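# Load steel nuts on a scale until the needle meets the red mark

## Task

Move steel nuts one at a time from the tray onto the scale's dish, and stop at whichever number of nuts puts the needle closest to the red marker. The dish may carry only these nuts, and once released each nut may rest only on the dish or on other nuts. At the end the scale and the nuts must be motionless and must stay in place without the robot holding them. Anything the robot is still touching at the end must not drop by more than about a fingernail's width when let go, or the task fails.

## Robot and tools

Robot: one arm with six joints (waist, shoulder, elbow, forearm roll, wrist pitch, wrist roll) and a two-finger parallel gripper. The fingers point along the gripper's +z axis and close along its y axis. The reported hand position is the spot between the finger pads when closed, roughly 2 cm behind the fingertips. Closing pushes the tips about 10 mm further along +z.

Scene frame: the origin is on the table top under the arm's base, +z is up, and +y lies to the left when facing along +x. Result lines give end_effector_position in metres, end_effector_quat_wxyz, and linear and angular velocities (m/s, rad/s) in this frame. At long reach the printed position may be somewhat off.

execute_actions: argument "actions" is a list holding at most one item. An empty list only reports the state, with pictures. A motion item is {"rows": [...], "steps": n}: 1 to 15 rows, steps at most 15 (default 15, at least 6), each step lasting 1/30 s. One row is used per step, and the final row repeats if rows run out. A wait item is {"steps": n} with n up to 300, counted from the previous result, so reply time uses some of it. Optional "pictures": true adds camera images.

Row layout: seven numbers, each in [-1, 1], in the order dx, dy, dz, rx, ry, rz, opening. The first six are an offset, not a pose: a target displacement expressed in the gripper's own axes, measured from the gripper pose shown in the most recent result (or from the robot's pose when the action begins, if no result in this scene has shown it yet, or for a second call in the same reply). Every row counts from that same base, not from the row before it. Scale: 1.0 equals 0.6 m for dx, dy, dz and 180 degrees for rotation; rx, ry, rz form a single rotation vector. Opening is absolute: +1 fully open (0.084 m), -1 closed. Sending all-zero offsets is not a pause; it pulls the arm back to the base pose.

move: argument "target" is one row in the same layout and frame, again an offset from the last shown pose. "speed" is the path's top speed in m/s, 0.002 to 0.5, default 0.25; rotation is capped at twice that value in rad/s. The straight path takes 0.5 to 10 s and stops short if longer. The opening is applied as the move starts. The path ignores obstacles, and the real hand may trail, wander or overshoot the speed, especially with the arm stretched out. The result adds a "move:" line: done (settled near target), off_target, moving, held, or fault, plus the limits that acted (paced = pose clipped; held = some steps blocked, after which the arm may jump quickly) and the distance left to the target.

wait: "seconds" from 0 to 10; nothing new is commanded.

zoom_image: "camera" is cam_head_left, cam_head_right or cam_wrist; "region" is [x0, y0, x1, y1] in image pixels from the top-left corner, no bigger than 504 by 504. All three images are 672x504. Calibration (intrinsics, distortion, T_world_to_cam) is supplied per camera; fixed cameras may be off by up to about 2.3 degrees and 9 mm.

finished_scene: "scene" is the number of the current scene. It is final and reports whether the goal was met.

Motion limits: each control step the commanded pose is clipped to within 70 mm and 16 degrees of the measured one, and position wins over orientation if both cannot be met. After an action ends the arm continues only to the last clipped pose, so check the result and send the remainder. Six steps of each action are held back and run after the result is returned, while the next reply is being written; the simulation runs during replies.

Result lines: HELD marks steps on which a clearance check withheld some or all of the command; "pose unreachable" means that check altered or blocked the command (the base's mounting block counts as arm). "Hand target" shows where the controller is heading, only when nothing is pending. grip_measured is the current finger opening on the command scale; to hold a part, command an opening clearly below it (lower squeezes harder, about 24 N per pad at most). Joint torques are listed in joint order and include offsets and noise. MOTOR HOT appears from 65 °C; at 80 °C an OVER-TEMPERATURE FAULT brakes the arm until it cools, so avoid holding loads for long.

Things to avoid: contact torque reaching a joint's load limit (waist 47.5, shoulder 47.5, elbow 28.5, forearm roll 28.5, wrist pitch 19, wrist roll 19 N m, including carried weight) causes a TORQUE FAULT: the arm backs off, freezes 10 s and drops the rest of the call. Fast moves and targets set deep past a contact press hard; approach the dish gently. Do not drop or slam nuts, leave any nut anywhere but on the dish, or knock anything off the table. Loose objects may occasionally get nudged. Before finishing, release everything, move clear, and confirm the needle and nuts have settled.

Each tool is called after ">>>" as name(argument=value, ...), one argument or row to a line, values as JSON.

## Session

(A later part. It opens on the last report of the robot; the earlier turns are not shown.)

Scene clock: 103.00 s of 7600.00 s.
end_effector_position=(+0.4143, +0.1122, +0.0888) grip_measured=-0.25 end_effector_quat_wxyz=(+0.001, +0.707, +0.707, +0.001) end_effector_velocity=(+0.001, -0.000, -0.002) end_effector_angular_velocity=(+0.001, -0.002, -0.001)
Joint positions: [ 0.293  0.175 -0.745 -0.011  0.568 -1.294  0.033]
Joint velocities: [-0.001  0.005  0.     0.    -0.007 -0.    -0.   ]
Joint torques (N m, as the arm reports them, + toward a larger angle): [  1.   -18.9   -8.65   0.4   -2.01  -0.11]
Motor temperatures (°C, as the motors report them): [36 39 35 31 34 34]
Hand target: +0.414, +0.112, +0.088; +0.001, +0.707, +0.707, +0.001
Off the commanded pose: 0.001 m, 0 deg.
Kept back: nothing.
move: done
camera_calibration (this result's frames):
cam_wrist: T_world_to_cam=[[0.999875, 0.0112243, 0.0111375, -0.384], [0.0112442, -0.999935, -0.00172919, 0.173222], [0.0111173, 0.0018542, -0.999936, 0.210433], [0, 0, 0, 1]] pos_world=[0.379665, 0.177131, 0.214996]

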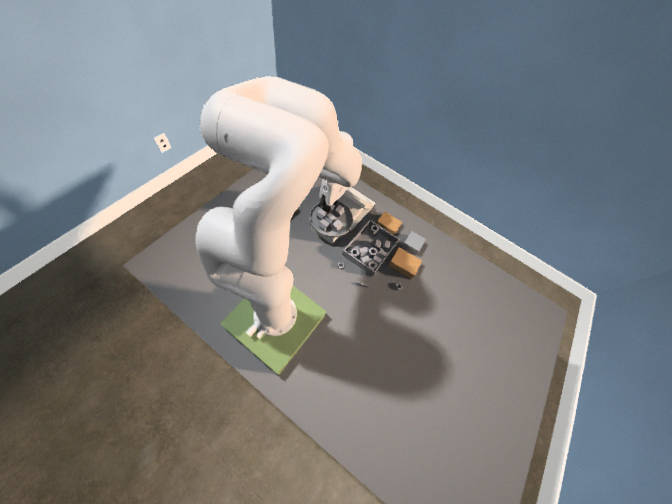

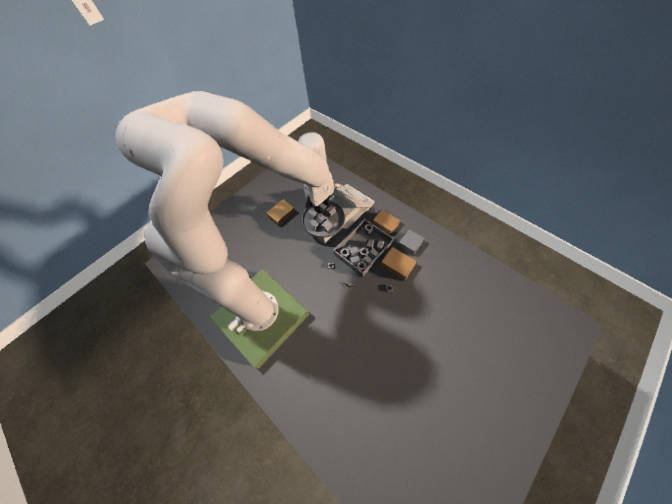

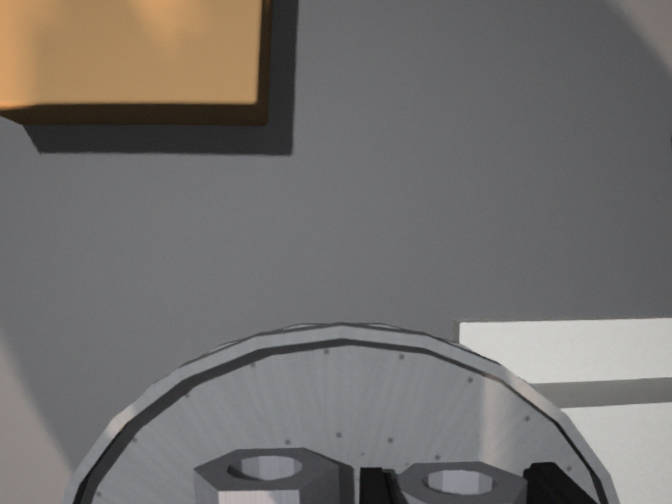

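>>> execute_actions(
  actions=[
    {"rows":[[0,0,-0.001,0,0,0,-0.55],[0,0,-0.001,0,0,0,-0.4],[0,0,-0.001,0,0,0,-0.3],[0,0,-0.001,0,0,0,-0.25],[0,0,-0.001,0,0,0,-0.22],[0,0,-0.001,0,0,0,-0.19],[0,0,-0.001,0,0,0,-0.16],[0,0,-0.001,0,0,0,-0.15]],"steps":9},
  ],
)

>>> move(
  target=[0,0,-0.05,0,0,0,-0.15],
  speed=0.1,
)

Scene clock: 104.20 s of 7600.00 s.
end_effector_position=(+0.4142, +0.1122, +0.0886) grip_measured=-0.25 end_effector_quat_wxyz=(+0.001, +0.707, +0.707, +0.001) end_effector_velocity=(-0.001, +0.000, +0.005) end_effector_angular_velocity=(+0.001, +0.001, +0.000)
Joint positions: [ 0.293  0.175 -0.745 -0.011  0.568 -1.294  0.033]
Joint velocities: [ 0.001 -0.014  0.     0.002  0.015 -0.001 -0.   ]
Joint torques (N m, as the arm reports them, + toward a larger angle): [  0.77 -18.71  -8.35   0.29  -1.6    0.12]
Motor temperatures (°C, as the motors report them): [36 39 35 31 34 34]
Steps of this call (steps 1 to 33: nothing new was sent; steps 34 to 36: the first 3 steps of this action). Readings (end_effector_position):
34: (+0.4142, +0.1122, +0.0883)
35: (+0.4142, +0.1122, +0.0885)
36: the state above

Scene clock: 105.47 s of 7600.00 s.
end_effector_position=(+0.4136, +0.1120, +0.1185) grip_measured=-0.16 end_effector_quat_wxyz=(+0.000, +0.707, +0.707, +0.000) end_effector_velocity=(-0.000, +0.000, +0.002) end_effector_angular_velocity=(-0.000, +0.002, -0.001)
Joint positions: [ 0.294  0.099 -0.757 -0.01   0.657 -1.295  0.037]
Joint velocities: [ 0.    -0.005 -0.002  0.001  0.008  0.    -0.   ]
Joint torques (N m, as the arm reports them, + toward a larger angle): [  1.2  -19.98  -9.84   0.38  -2.04  -0.04]
Motor temperatures (°C, as the motors report them): [36 39 35 31 34 34]
Hand target: +0.414, +0.112, +0.119; +0.001, +0.707, +0.707, +0.001
Off your previous action's commanded pose: 0.001 m, 0 deg at its last step (step 6 of this call).
Off the commanded pose: 0.000 m, 0 deg.
Kept back: nothing.
move: done
camera_calibration (this result's frames):
cam_wrist: T_world_to_cam=[[0.999895, 0.0111575, 0.0092483, -0.383394], [0.0111679, -0.999937, -0.0010755, 0.172987], [0.00923572, 0.00117867, -0.999957, 0.241], [0, 0, 0, 1]] pos_world=[0.379196, 0.176969, 0.244721]

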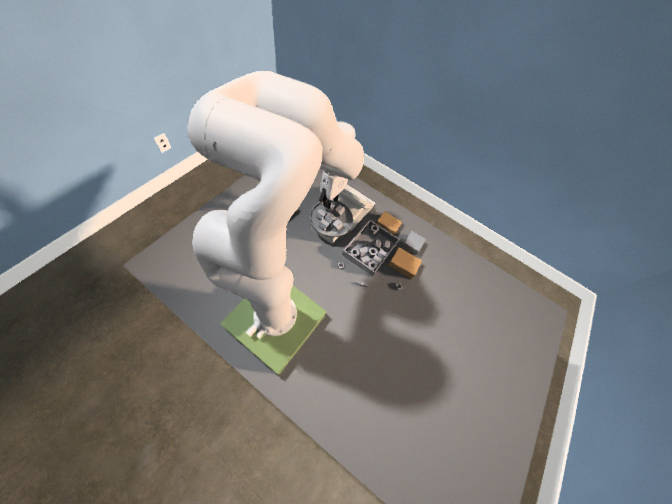

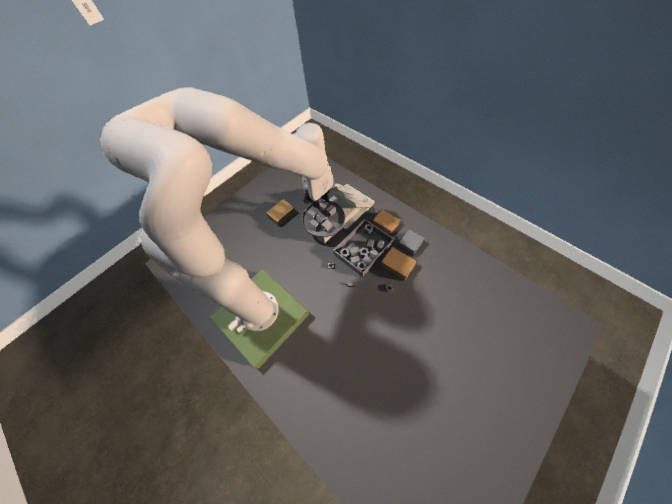

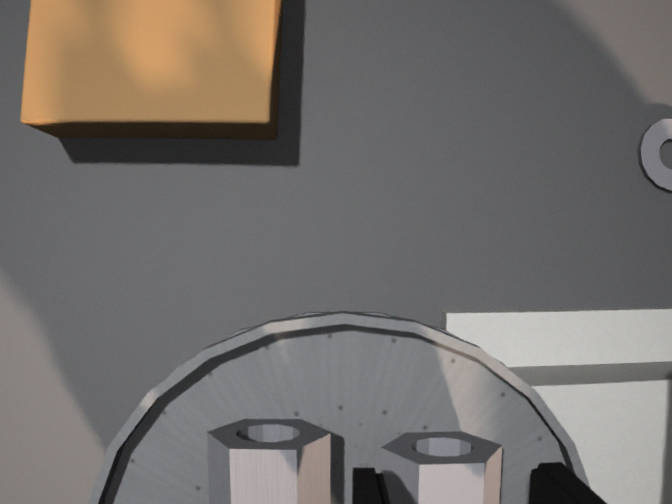

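>>> move(
  target=[-0.3443,0.0203,0.0225,0,0,0.368,0.07],
  speed=0.35,
)

>>> move(
  target=[0,0,0.078,0,0,0,0.07],
  speed=0.12,
)

Scene clock: 107.90 s of 7600.00 s.
end_effector_position=(+0.4248, -0.0938, +0.1046) grip_measured=+0.06 end_effector_quat_wxyz=(-0.001, +0.978, +0.206, +0.000) end_effector_velocity=(+0.000, -0.002, -0.001) end_effector_angular_velocity=(-0.001, +0.002, -0.012)
Joint positions: [-0.189  0.147 -0.773 -0.006  0.623 -0.627  0.047]
Joint velocities: [-0.004  0.003 -0.003 -0.002  0.001  0.009  0.   ]
Joint torques (N m, as the arm reports them, + toward a larger angle): [  0.7  -20.58  -9.61   0.58  -1.98  -0.06]
Motor temperatures (°C, as the motors report them): [36 39 35 31 34 34]
Hand target: +0.425, -0.094, +0.105; -0.001, +0.979, +0.206, +0.000
Off the commanded pose: 0.001 m, 0 deg.
Kept back: nothing.
move: done
camera_calibration (this result's frames):
cam_wrist: T_world_to_cam=[[0.414349, -0.910092, 0.0068963, -0.22959], [-0.910104, -0.414373, -0.00245446, 0.413541], [0.00509142, -0.00525934, -0.999973, 0.228474], [0, 0, 0, 1]] pos_world=[0.470332, -0.0363861, 0.231066]

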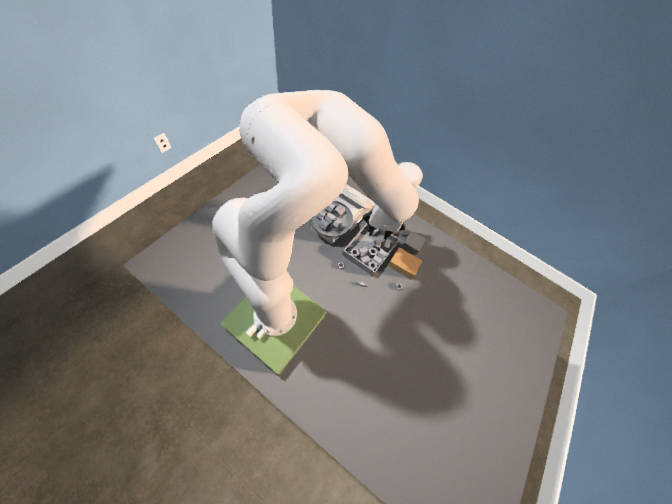

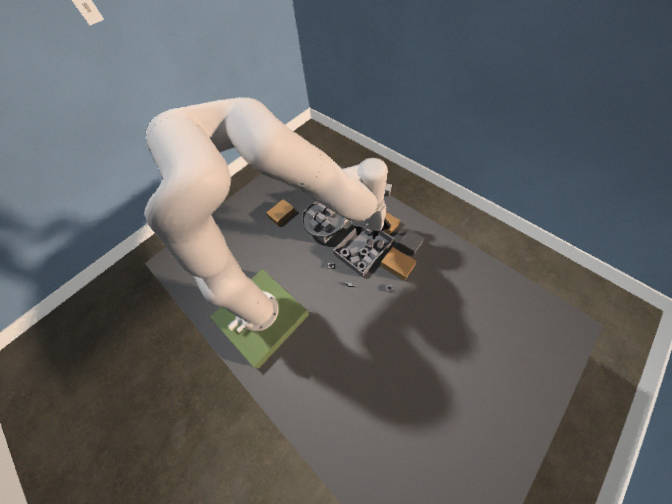

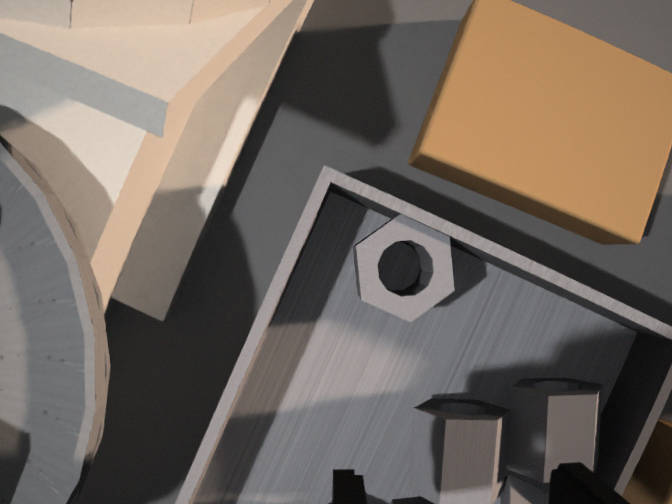

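Scene clock: 108.80 s of 7600.00 s.
end_effector_position=(+0.4251, -0.0936, +0.0583) grip_measured=+0.06 end_effector_quat_wxyz=(-0.001, +0.978, +0.206, +0.001) end_effector_velocity=(-0.001, +0.000, -0.003) end_effector_angular_velocity=(-0.000, +0.002, +0.001)
Joint positions: [-0.189  0.27  -0.765 -0.006  0.491 -0.626  0.047]
Joint velocities: [ 0.     0.008  0.    -0.001 -0.006  0.     0.   ]
Joint torques (N m, as the arm reports them, + toward a larger angle): [  0.77 -21.35  -8.61   0.47  -1.99  -0.04]
Motor temperatures (°C, as the motors report them): [36 39 35 31 34 34]
Hand target: +0.425, -0.094, +0.058; -0.001, +0.978, +0.206, +0.000
Off the commanded pose: 0.001 m, 0 deg.
Kept back: nothing.
move: done
camera_calibration (this result's frames):
cam_wrist: T_world_to_cam=[[0.414485, -0.910028, 0.00710124, -0.229311], [-0.910038, -0.414514, -0.00313416, 0.413747], [0.00579574, -0.00516333, -0.99997, 0.181851], [0, 0, 0, 1]] pos_world=[0.470518, -0.0362368, 0.184771]

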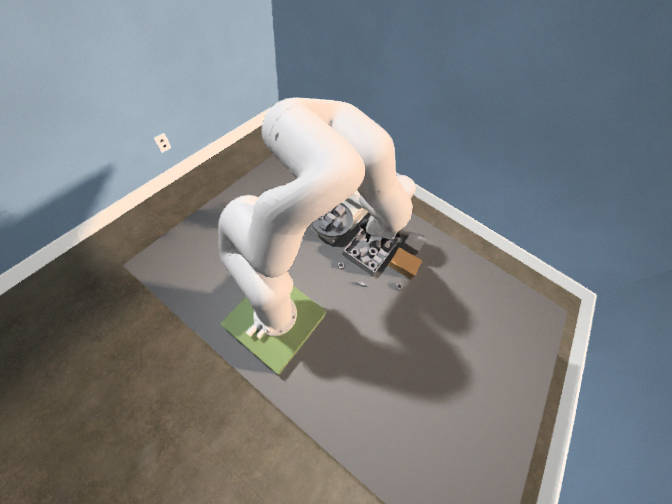

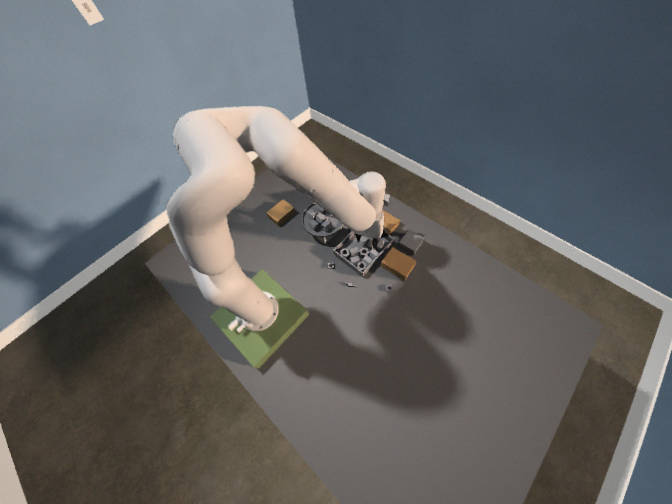

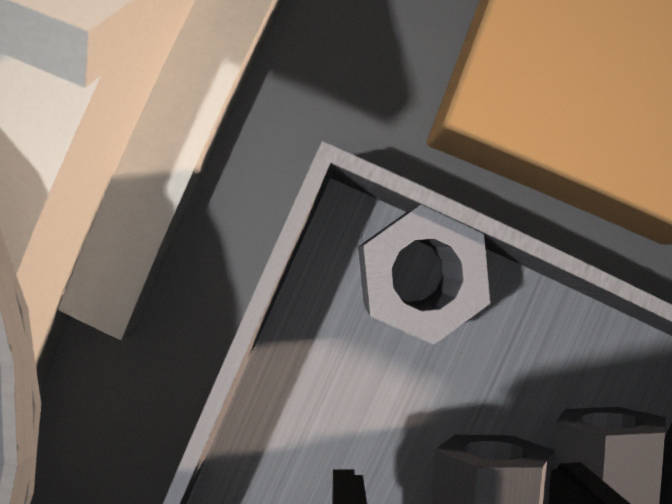

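>>> move(
  target=[0,0.0058,0.006,0,0,0,0.07],
  speed=0.03,
)

>>> move(
  target=[0,0,0.013,0,0,0,0.07],
  speed=0.015,
)

Scene clock: 114.53 s of 7600.00 s.
end_effector_position=(+0.4264, -0.0967, +0.0548) grip_measured=+0.06 end_effector_quat_wxyz=(-0.001, +0.978, +0.206, +0.001) end_effector_velocity=(+0.001, -0.001, -0.001) end_effector_angular_velocity=(+0.000, -0.001, -0.000)
Joint positions: [-0.196  0.285 -0.773 -0.006  0.484 -0.632  0.047]
Joint velocities: [-0.002  0.004 -0.003  0.001 -0.002 -0.002 -0.   ]
Joint torques (N m, as the arm reports them, + toward a larger angle): [  0.62 -22.15  -8.5    0.6   -2.04   0.06]
Motor temperatures (°C, as the motors report them): [36 39 35 31 34 34]
Hand target: +0.427, -0.097, +0.055; -0.001, +0.978, +0.206, +0.001
Off the commanded pose: 0.000 m, 0 deg.
Kept back: nothing.
move: done
camera_calibration (this result's frames):
cam_wrist: T_world_to_cam=[[0.414471, -0.910035, 0.00703377, -0.232634], [-0.910044, -0.414499, -0.00308953, 0.413679], [0.00572708, -0.00512052, -0.99997, 0.178332], [0, 0, 0, 1]] pos_world=[0.471865, -0.0393226, 0.181242]

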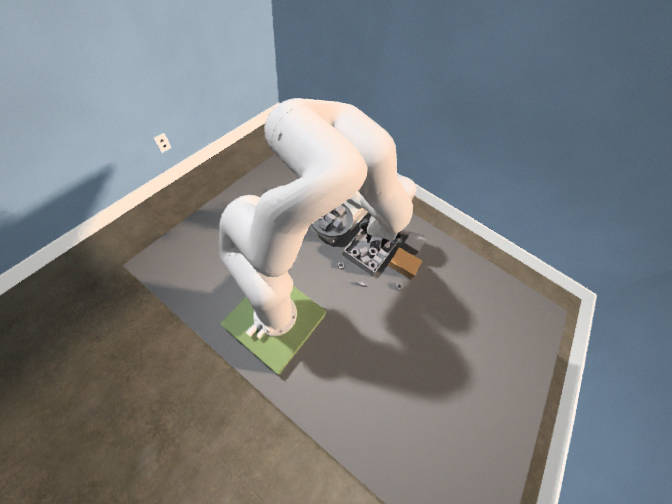

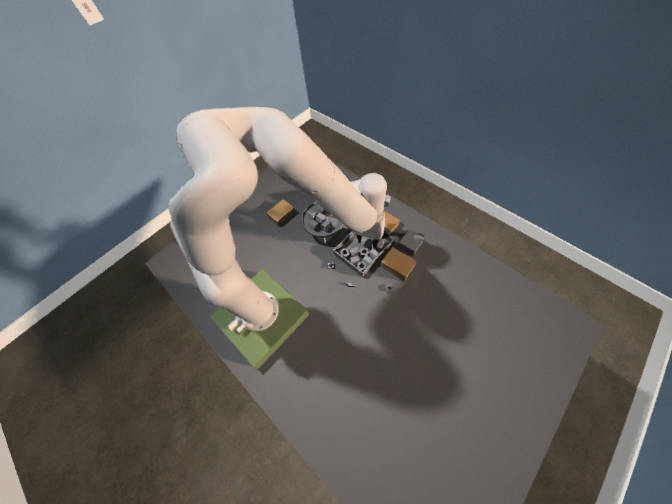

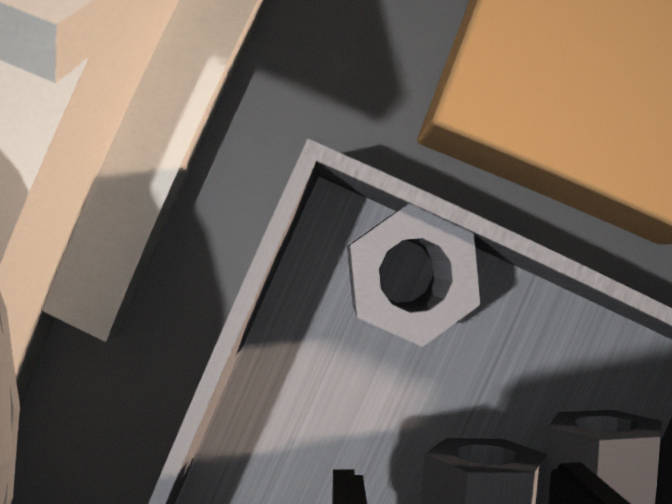

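Scene clock: 115.30 s of 7600.00 s.
end_effector_position=(+0.4264, -0.0966, +0.0471) grip_measured=+0.06 end_effector_quat_wxyz=(-0.001, +0.978, +0.206, +0.001) end_effector_velocity=(+0.002, -0.001, +0.001) end_effector_angular_velocity=(-0.001, -0.007, -0.001)
Joint positions: [-0.196  0.307 -0.774 -0.007  0.463 -0.632  0.047]
Joint velocities: [-0.001  0.001 -0.002  0.001 -0.006 -0.001  0.   ]
Joint torques (N m, as the arm reports them, + toward a larger angle): [  0.83 -21.76  -8.43   0.51  -2.    -0.02]
Motor temperatures (°C, as the motors report them): [36 39 35 31 34 34]
Hand target: +0.426, -0.097, +0.047; -0.001, +0.978, +0.206, +0.001
Off the commanded pose: 0.000 m, 0 deg.
Kept back: nothing.
move: done
camera_calibration (this result's frames):
cam_wrist: T_world_to_cam=[[0.41449, -0.910027, 0.00696456, -0.232551], [-0.910036, -0.414518, -0.00306498, 0.413661], [0.00567614, -0.00506759, -0.999971, 0.170709], [0, 0, 0, 1]] pos_world=[0.471868, -0.0392925, 0.173592]

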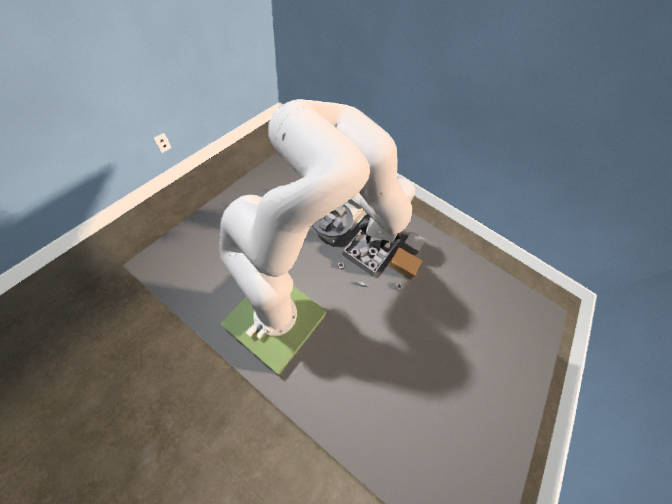

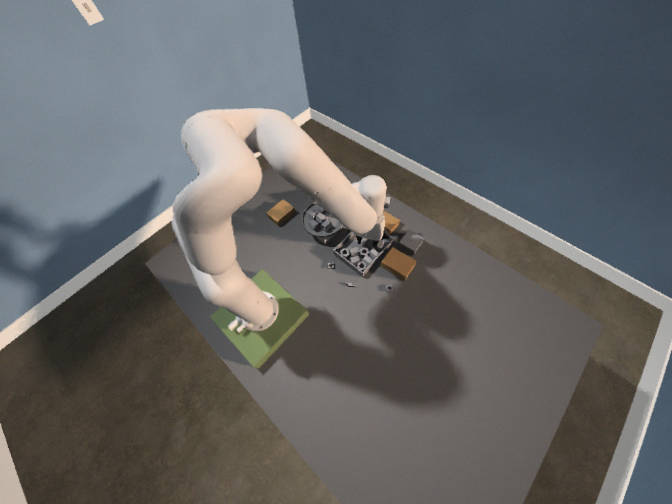

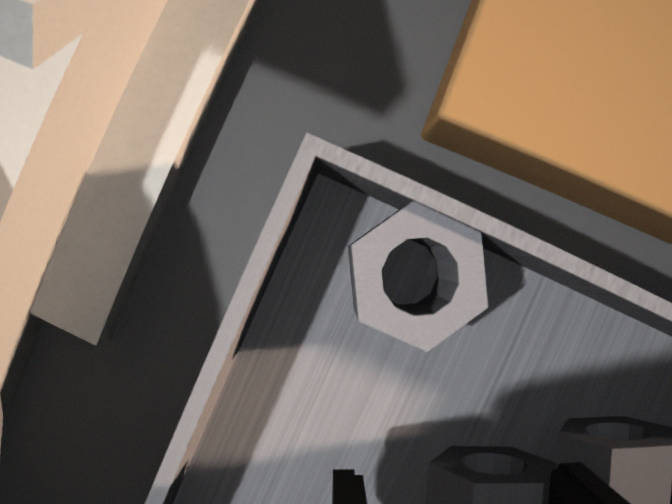

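>>> execute_actions(
  actions=[
    {"rows":[[0,0,0.001,0,0,0,0.06],[0,0,0.002,0,0,0,0.04],[0,0,0.003,0,0,0,0.01],[0,0,0.003,0,0,0,-0.02],[0,0,0.003,0,0,0,-0.05],[0,-0.0005,0.003,0,0,0,-0.08],[0,-0.001,0.003,0,0,0,-0.11],[0,-0.0015,0.003,0,0,0,-0.14],[0,-0.002,0.003,0,0,0,-0.17],[0,-0.0025,0.003,0,0,0,-0.20],[0,-0.003,0.003,0,0,0,-0.23],[0,-0.003,0.003,0,0,0,-0.26],[0,-0.003,0.003,0,0,0,-0.29],[0,-0.003,0.003,0,0,0,-0.32],[0,-0.003,0.003,0,0,0,-0.35]],"steps":15},
  ],
)

>>> execute_actions(
  actions=[
    {"rows":[[0,0,0,0,0,0,-0.35],[0,0,0,0,0,0,-0.35],[0,0,0,0,0,0,-0.35],[0,0,0,0,0,0,-0.35],[0,0,0,0,0,0,-0.3],[0,0,0,0,0,0,-0.24],[0,0,0,0,0,0,-0.18],[0,0,0,0,0,0,-0.13],[0,0,0,0,0,0,-0.13],[0,0,0,0,0,0,-0.13]],"steps":10},
  ],
  pictures=true,
)

>>> move(
  target=[0,0,0.019,0,0,0,-0.13],
  speed=0.018,
)

Scene clock: 116.03 s of 7600.00 s.
end_effector_position=(+0.4269, -0.0966, +0.0460) grip_measured=-0.14 end_effector_quat_wxyz=(-0.000, +0.978, +0.206, +0.001) end_effector_velocity=(-0.005, +0.007, -0.004) end_effector_angular_velocity=(+0.002, +0.008, +0.002)
Joint positions: [-0.195  0.311 -0.774 -0.007  0.458 -0.632  0.038]
Joint velocities: [ 0.012 -0.001  0.017 -0.    -0.009  0.011 -0.04 ]
Joint torques (N m, as the arm reports them, + toward a larger angle): [  1.51 -21.14  -7.82   0.62  -1.59   0.  ]
Motor temperatures (°C, as the motors report them): [36 39 35 31 34 34]
Steps of this call (steps 1 to 13: nothing new was sent; steps 14 to 22: the first 9 steps of this action). Readings (end_effector_position):
14: (+0.4265, -0.0967, +0.0470)
15: (+0.4265, -0.0967, +0.0469)
17: (+0.4266, -0.0967, +0.0465)
21: (+0.4270, -0.0967, +0.0461)
22: the state above

Scene clock: 116.37 s of 7600.00 s.
end_effector_position=(+0.4260, -0.0953, +0.0455) grip_measured=-0.36 end_effector_quat_wxyz=(-0.001, +0.978, +0.206, +0.001) end_effector_velocity=(-0.000, -0.001, -0.001) end_effector_angular_velocity=(+0.000, +0.003, -0.000)
Joint positions: [-0.193  0.31  -0.771 -0.007  0.457 -0.629  0.028]
Joint velocities: [-0.002  0.002 -0.002 -0.     0.002 -0.001 -0.003]
Joint torques (N m, as the arm reports them, + toward a larger angle): [  1.37 -20.72  -7.67   0.56  -1.55  -0.02]
Motor temperatures (°C, as the motors report them): [36 39 35 31 34 34]
Off your previous action's commanded pose: 0.000 m, 0 deg at its last step (step 6 of this call).
Steps of this call (steps 1 to 6: the last 6 steps of your previous action; steps 7 to 10: the first 4 steps of this action, its rows measured from where the robot was after step 6). Readings (end_effector_position):
6: (+0.4259, -0.0953, +0.0454)
7: (+0.4259, -0.0952, +0.0454)
8: (+0.4259, -0.0952, +0.0454)
10: the state above
camera_calibration (this result's frames):
cam_wrist: T_world_to_cam=[[0.414448, -0.910044, 0.00724389, -0.231074], [-0.910053, -0.414479, -0.00343349, 0.413825], [0.00612707, -0.00516932, -0.999968, 0.168885], [0, 0, 0, 1]] pos_world=[0.471336, -0.0378934, 0.171974]

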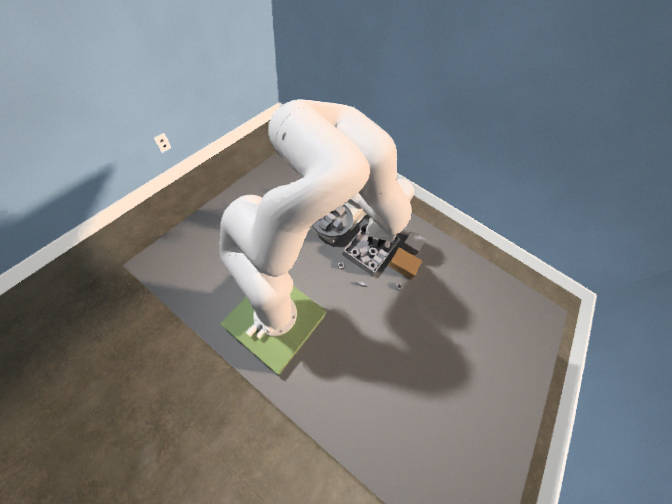

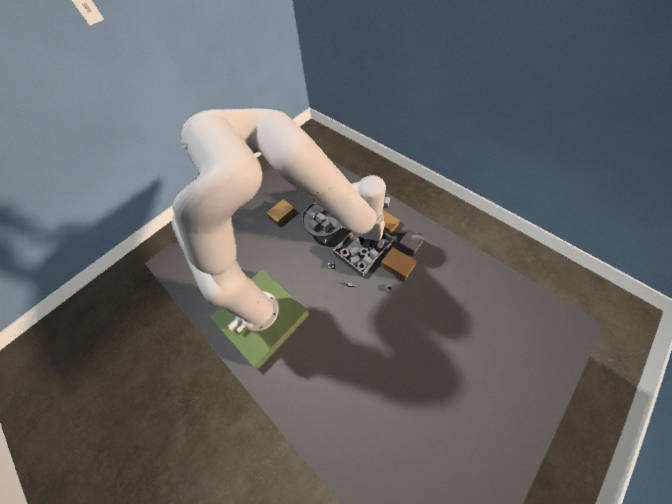

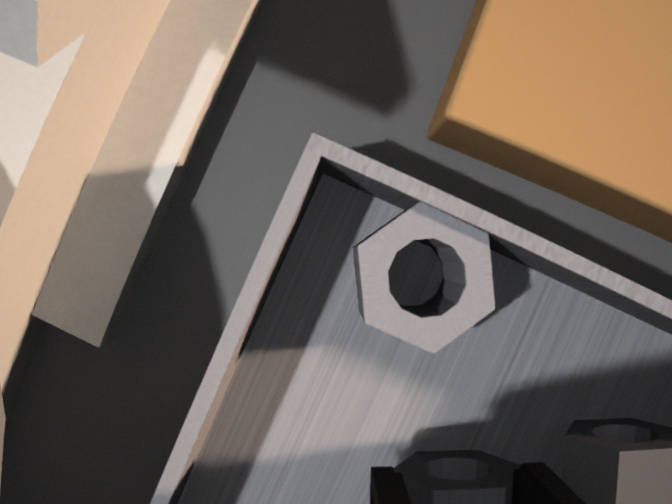

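Scene clock: 117.77 s of 7600.00 s.
end_effector_position=(+0.4257, -0.0951, +0.0340) grip_measured=-0.14 end_effector_quat_wxyz=(-0.001, +0.978, +0.207, +0.001) end_effector_velocity=(+0.000, +0.000, -0.000) end_effector_angular_velocity=(+0.001, -0.000, -0.001)
Joint positions: [-0.193  0.343 -0.774 -0.007  0.427 -0.629  0.038]
Joint velocities: [ 0.001  0.001 -0.     0.002 -0.001  0.001 -0.   ]
Joint torques (N m, as the arm reports them, + toward a larger angle): [  0.91 -22.25  -7.98   0.48  -1.95   0.01]
Motor temperatures (°C, as the motors report them): [36 39 35 31 34 34]
Hand target: +0.426, -0.095, +0.034; -0.001, +0.978, +0.206, +0.001
Off your previous action's commanded pose: 0.001 m, 0 deg at its last step (step 6 of this call).
Off the commanded pose: 0.000 m, 0 deg.
Kept back: nothing.
move: done
camera_calibration (this result's frames):
cam_wrist: T_world_to_cam=[[0.414652, -0.909956, 0.00666944, -0.230806], [-0.909965, -0.414677, -0.00280293, 0.413548], [0.0053162, -0.00490672, -0.999974, 0.157727], [0, 0, 0, 1]] pos_world=[0.471179, -0.037761, 0.160421]

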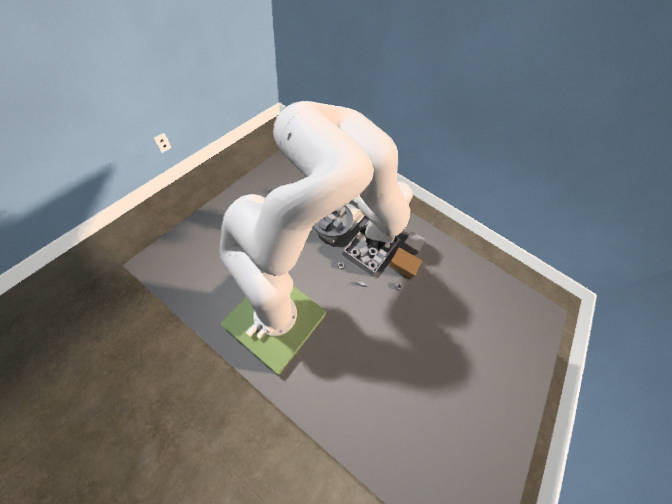

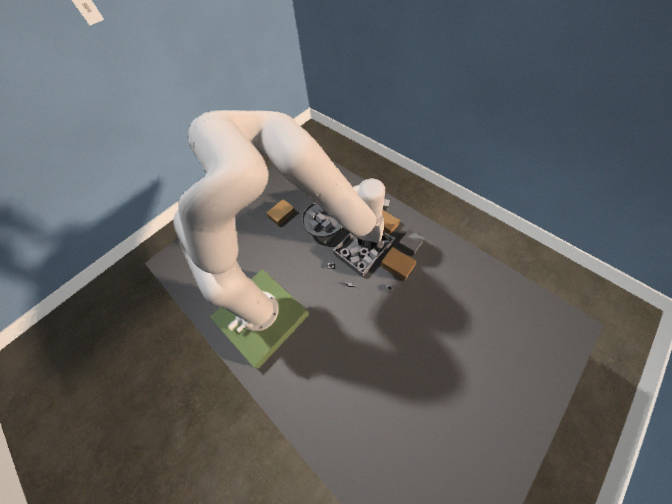

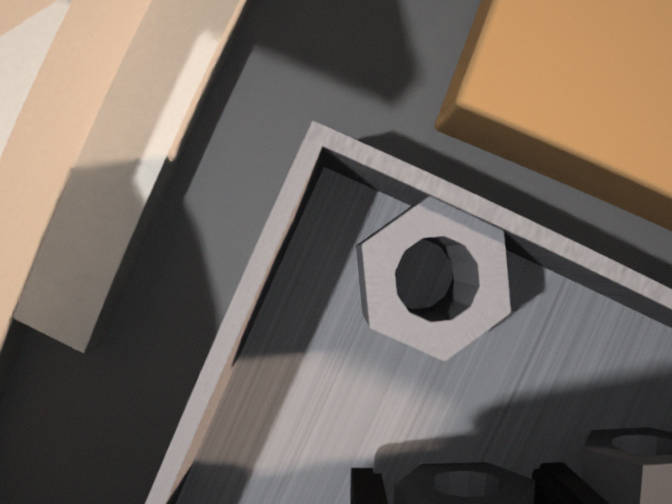

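>>> execute_actions(
  actions=[
    {"rows":[[0,0,0,0,0,0,-0.17],[0,0,0,0,0,0,-0.20],[0,0,0,0,0,0,-0.23],[0,0,0,0,0,0,-0.26],[0,0,0,0,0,0,-0.30],[0,0,0,0,0,0,-0.35],[0,0,0,0,0,0,-0.42],[0,0,0,0,0,0,-0.5],[0,0,0,0,0,0,-0.6],[0,0,0,0,0,0,-0.7]],"steps":12},
  ],
)

>>> move(
  target=[0,0,-0.158,0,0,0,-0.7],
  speed=0.15,
)

>>> move(
  target=[0.1107,-0.293,0,0,0,-0.368,-0.7],
  speed=0.3,
)

Scene clock: 118.43 s of 7600.00 s.
end_effector_position=(+0.4260, -0.0952, +0.0342) grip_measured=-0.25 end_effector_quat_wxyz=(-0.001, +0.978, +0.206, +0.001) end_effector_velocity=(-0.001, +0.000, -0.001) end_effector_angular_velocity=(+0.000, +0.002, +0.001)
Joint positions: [-0.193  0.343 -0.774 -0.007  0.427 -0.629  0.033]
Joint velocities: [-0.     0.002  0.001 -0.001 -0.001 -0.     0.   ]
Joint torques (N m, as the arm reports them, + toward a larger angle): [  1.1  -21.75  -7.95   0.63  -1.89  -0.07]
Motor temperatures (°C, as the motors report them): [36 39 35 31 34 34]
Steps of this call (steps 1 to 14: nothing new was sent; steps 15 to 20: the first 6 steps of this action). Readings (end_effector_position):
15: (+0.4258, -0.0952, +0.0340)
16: (+0.4259, -0.0952, +0.0340)
18: (+0.4260, -0.0952, +0.0341)
20: the state above

Scene clock: 119.80 s of 7600.00 s.
end_effector_position=(+0.4255, -0.0955, +0.1283) grip_measured=-0.25 end_effector_quat_wxyz=(-0.001, +0.978, +0.206, +0.000) end_effector_velocity=(+0.002, -0.000, +0.004) end_effector_angular_velocity=(-0.001, -0.004, +0.002)
Joint positions: [-0.192  0.094 -0.79  -0.005  0.694 -0.63   0.033]
Joint velocities: [ 0.001 -0.006 -0.004 -0.001  0.007 -0.001  0.   ]
Joint torques (N m, as the arm reports them, + toward a larger angle): [  1.03 -21.13 -10.07   0.52  -2.16  -0.1 ]
Motor temperatures (°C, as the motors report them): [36 39 35 31 34 34]
Hand target: +0.426, -0.096, +0.129; -0.001, +0.978, +0.206, +0.001
Off your previous action's commanded pose: 0.000 m, 0 deg at its last step (step 6 of this call).
Off the commanded pose: 0.001 m, 0 deg.
Kept back: nothing.
move: done
camera_calibration (this result's frames):
cam_wrist: T_world_to_cam=[[0.414283, -0.910122, 0.00691212, -0.231612], [-0.910134, -0.414307, -0.0023024, 0.413437], [0.00495921, -0.00533711, -0.999973, 0.252179], [0, 0, 0, 1]] pos_world=[0.470986, -0.0381593, 0.254725]

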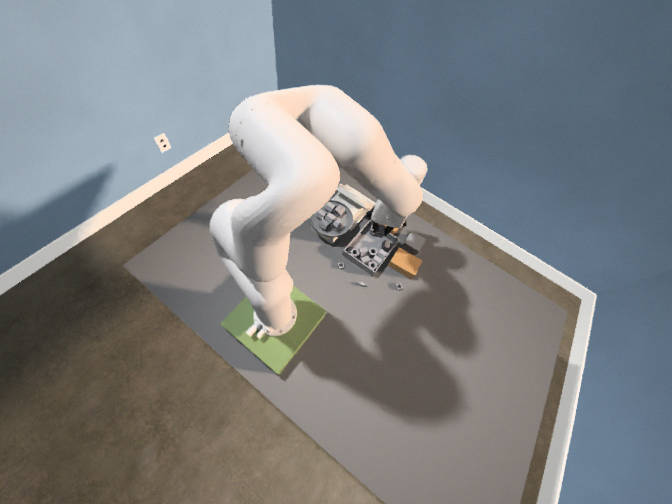

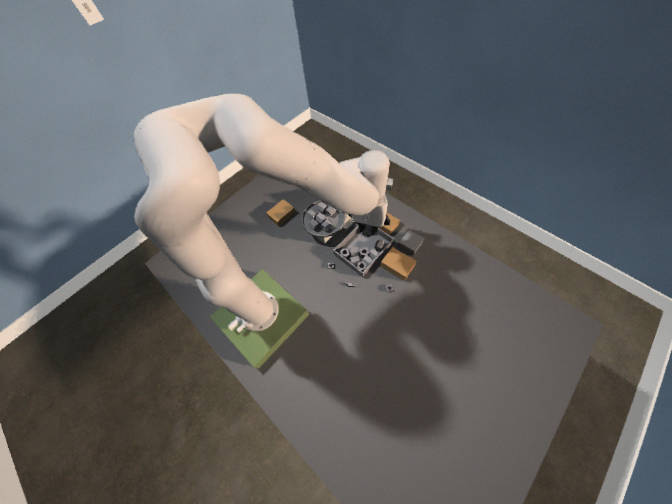

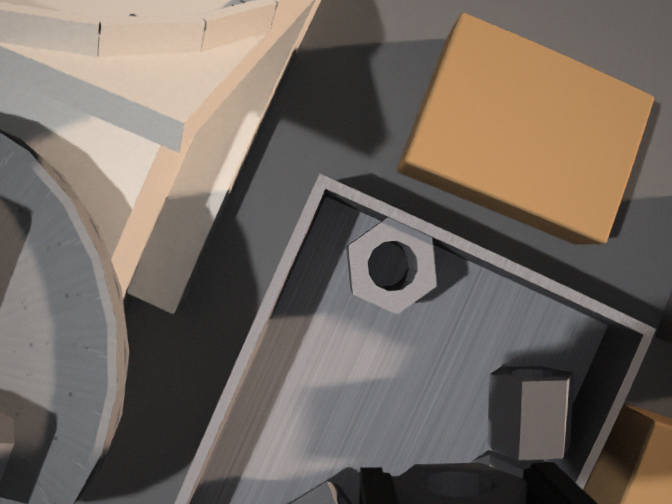

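Scene clock: 122.23 s of 7600.00 s.
end_effector_position=(+0.4160, +0.0914, +0.1287) grip_measured=-0.25 end_effector_quat_wxyz=(+0.000, +0.707, +0.707, +0.000) end_effector_velocity=(+0.000, +0.002, +0.001) end_effector_angular_velocity=(+0.001, -0.002, +0.011)
Joint positions: [ 0.246  0.067 -0.754 -0.009  0.686 -1.344  0.033]
Joint velocities: [ 0.005 -0.    -0.002  0.002  0.    -0.008  0.   ]
Joint torques (N m, as the arm reports them, + toward a larger angle): [  0.81 -19.82 -10.38   0.72  -2.14  -0.04]
Motor temperatures (°C, as the motors report them): [36 39 35 31 34 34]
Hand target: +0.416, +0.092, +0.129; +0.000, +0.707, +0.707, +0.000
Off the commanded pose: 0.001 m, 0 deg.
Kept back: nothing.
move: done
camera_calibration (this result's frames):
cam_wrist: T_world_to_cam=[[0.999894, 0.0113027, 0.00915828, -0.385683], [0.0113144, -0.999935, -0.00122054, 0.152385], [0.00914389, 0.00132403, -0.999957, 0.251246], [0, 0, 0, 1]] pos_world=[0.381621, 0.156402, 0.254954]

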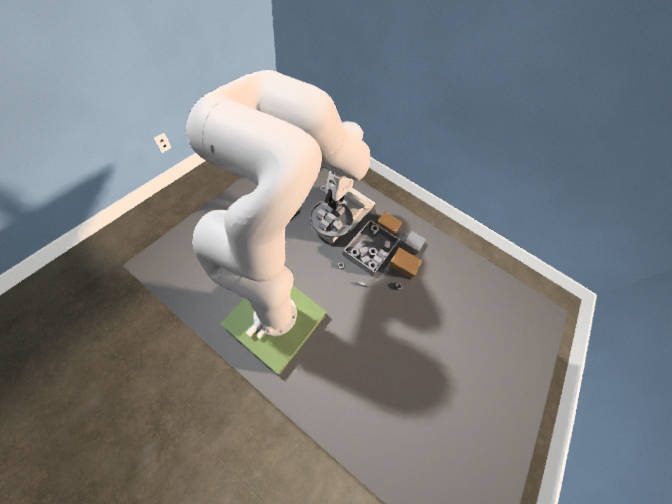

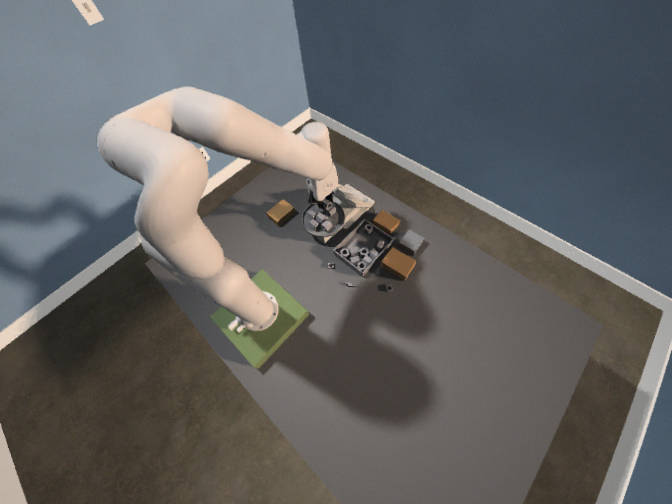

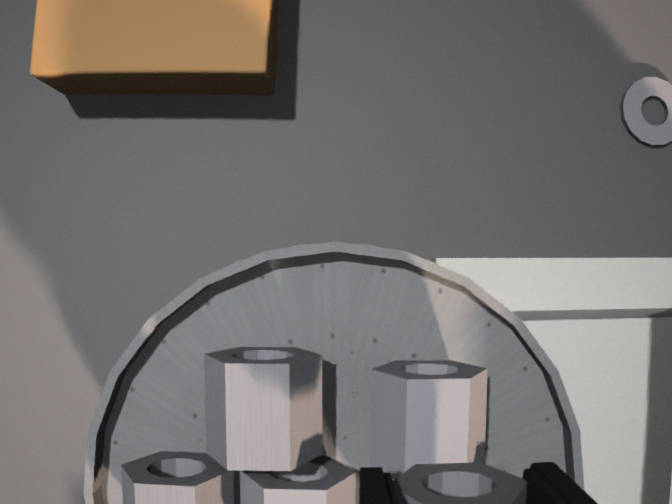

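>>> move(
  target=[0.0015,-0.001,0.0125,0,0,0,-0.7],
  speed=0.03,
)

>>> move(
  target=[0,0,0.0055,0,0,0,-0.7],
  speed=0.008,
)

Scene clock: 123.20 s of 7600.00 s.
end_effector_position=(+0.4154, +0.0923, +0.1213) grip_measured=-0.25 end_effector_quat_wxyz=(+0.000, +0.707, +0.707, +0.000) end_effector_velocity=(+0.001, +0.001, -0.000) end_effector_angular_velocity=(+0.001, -0.004, -0.001)
Joint positions: [ 0.248  0.083 -0.748 -0.01   0.663 -1.341  0.033]
Joint velocities: [ 0.001  0.002 -0.001  0.001 -0.006  0.001 -0.   ]
Joint torques (N m, as the arm reports them, + toward a larger angle): [  0.96 -20.12 -10.11   0.51  -2.17   0.03]
Motor temperatures (°C, as the motors report them): [36 39 35 31 34 34]
Hand target: +0.415, +0.092, +0.121; +0.000, +0.707, +0.707, +0.000
Off the commanded pose: 0.000 m, 0 deg.
Kept back: nothing.
move: done
camera_calibration (this result's frames):
cam_wrist: T_world_to_cam=[[0.999894, 0.0113559, 0.00911077, -0.385036], [0.0113677, -0.999935, -0.0012461, 0.153268], [0.00909603, 0.00134954, -0.999958, 0.24392], [0, 0, 0, 1]] pos_world=[0.381034, 0.157302, 0.247609]

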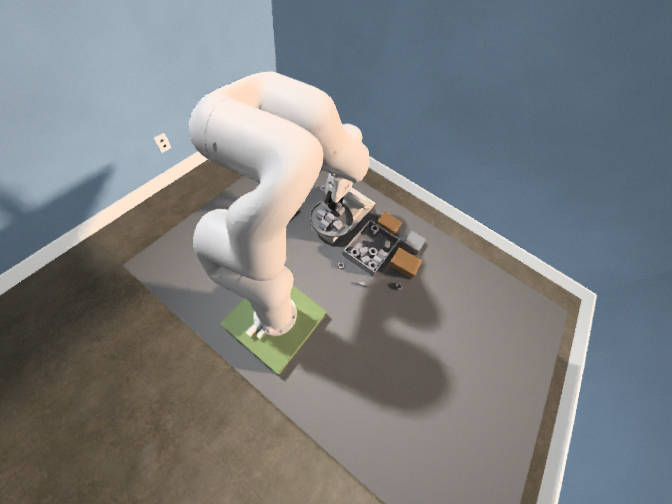

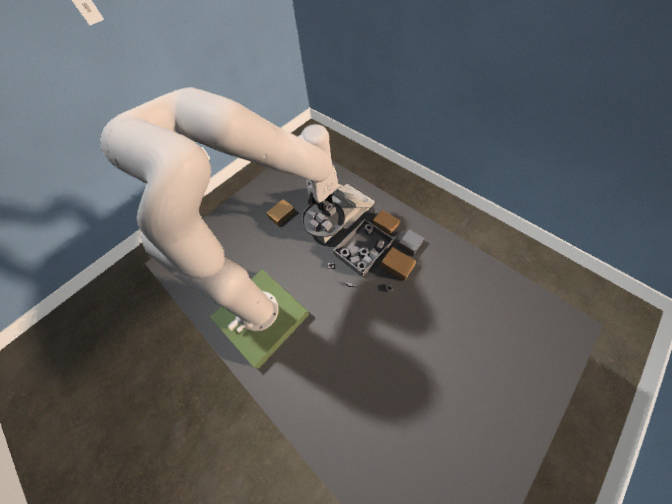

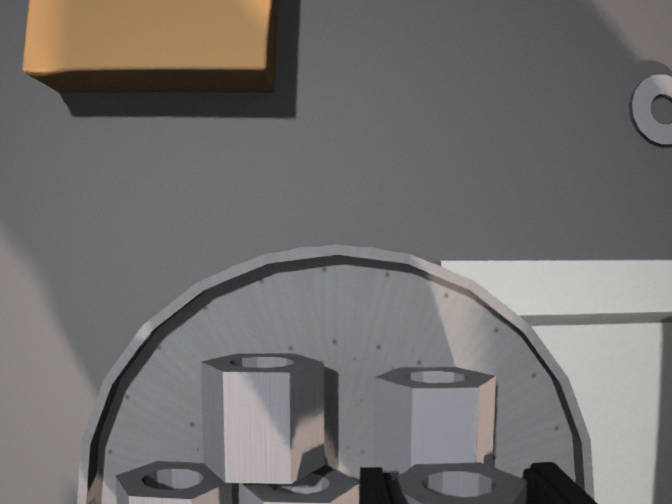

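Scene clock: 123.90 s of 7600.00 s.
end_effector_position=(+0.4157, +0.0924, +0.1185) grip_measured=-0.25 end_effector_quat_wxyz=(+0.001, +0.707, +0.707, +0.001) end_effector_velocity=(+0.001, +0.000, -0.001) end_effector_angular_velocity=(+0.000, -0.004, +0.001)
Joint positions: [ 0.248  0.09  -0.746 -0.01   0.654 -1.341  0.033]
Joint velocities: [ 0.     0.003  0.001 -0.001 -0.008 -0.     0.   ]
Joint torques (N m, as the arm reports them, + toward a larger angle): [  0.85 -17.76  -9.31   0.47  -2.33  -0.17]
Motor temperatures (°C, as the motors report them): [36 39 35 31 34 34]
Hand target: +0.415, +0.092, +0.118; +0.000, +0.707, +0.707, +0.000
Off the commanded pose: 0.001 m, 0 deg.
Kept back: nothing.
move: done
camera_calibration (this result's frames):
cam_wrist: T_world_to_cam=[[0.999886, 0.0113346, 0.0099395, -0.385383], [0.0113493, -0.999935, -0.00142847, 0.153341], [0.00992266, 0.00154112, -0.99995, 0.240727], [0, 0, 0, 1]] pos_world=[0.38121, 0.157328, 0.244765]

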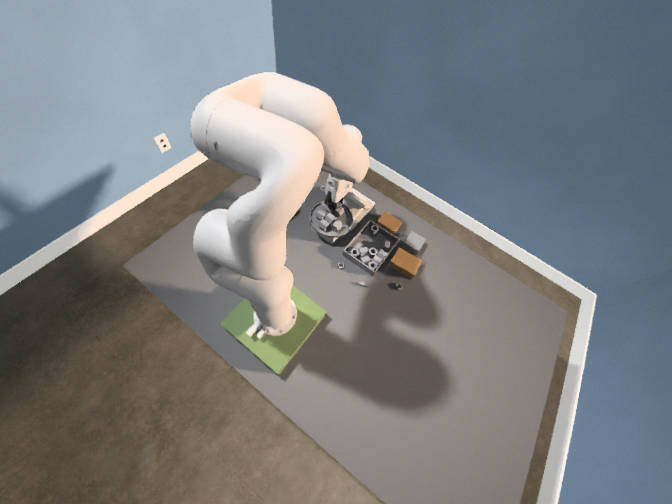

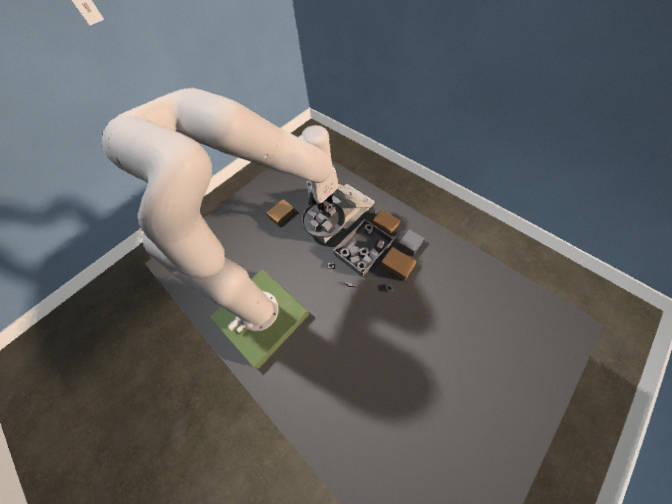

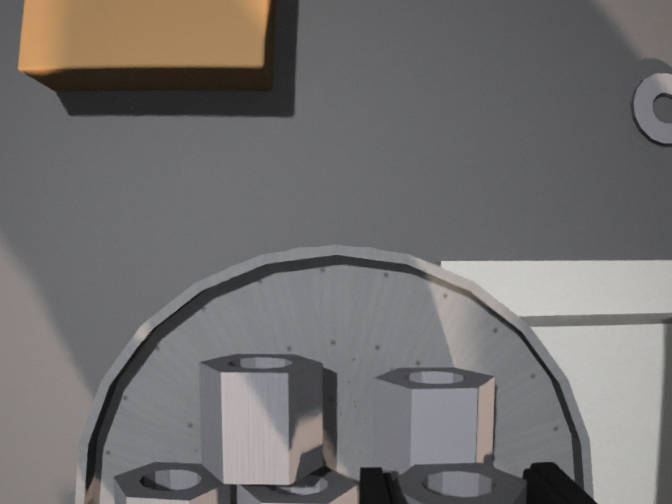

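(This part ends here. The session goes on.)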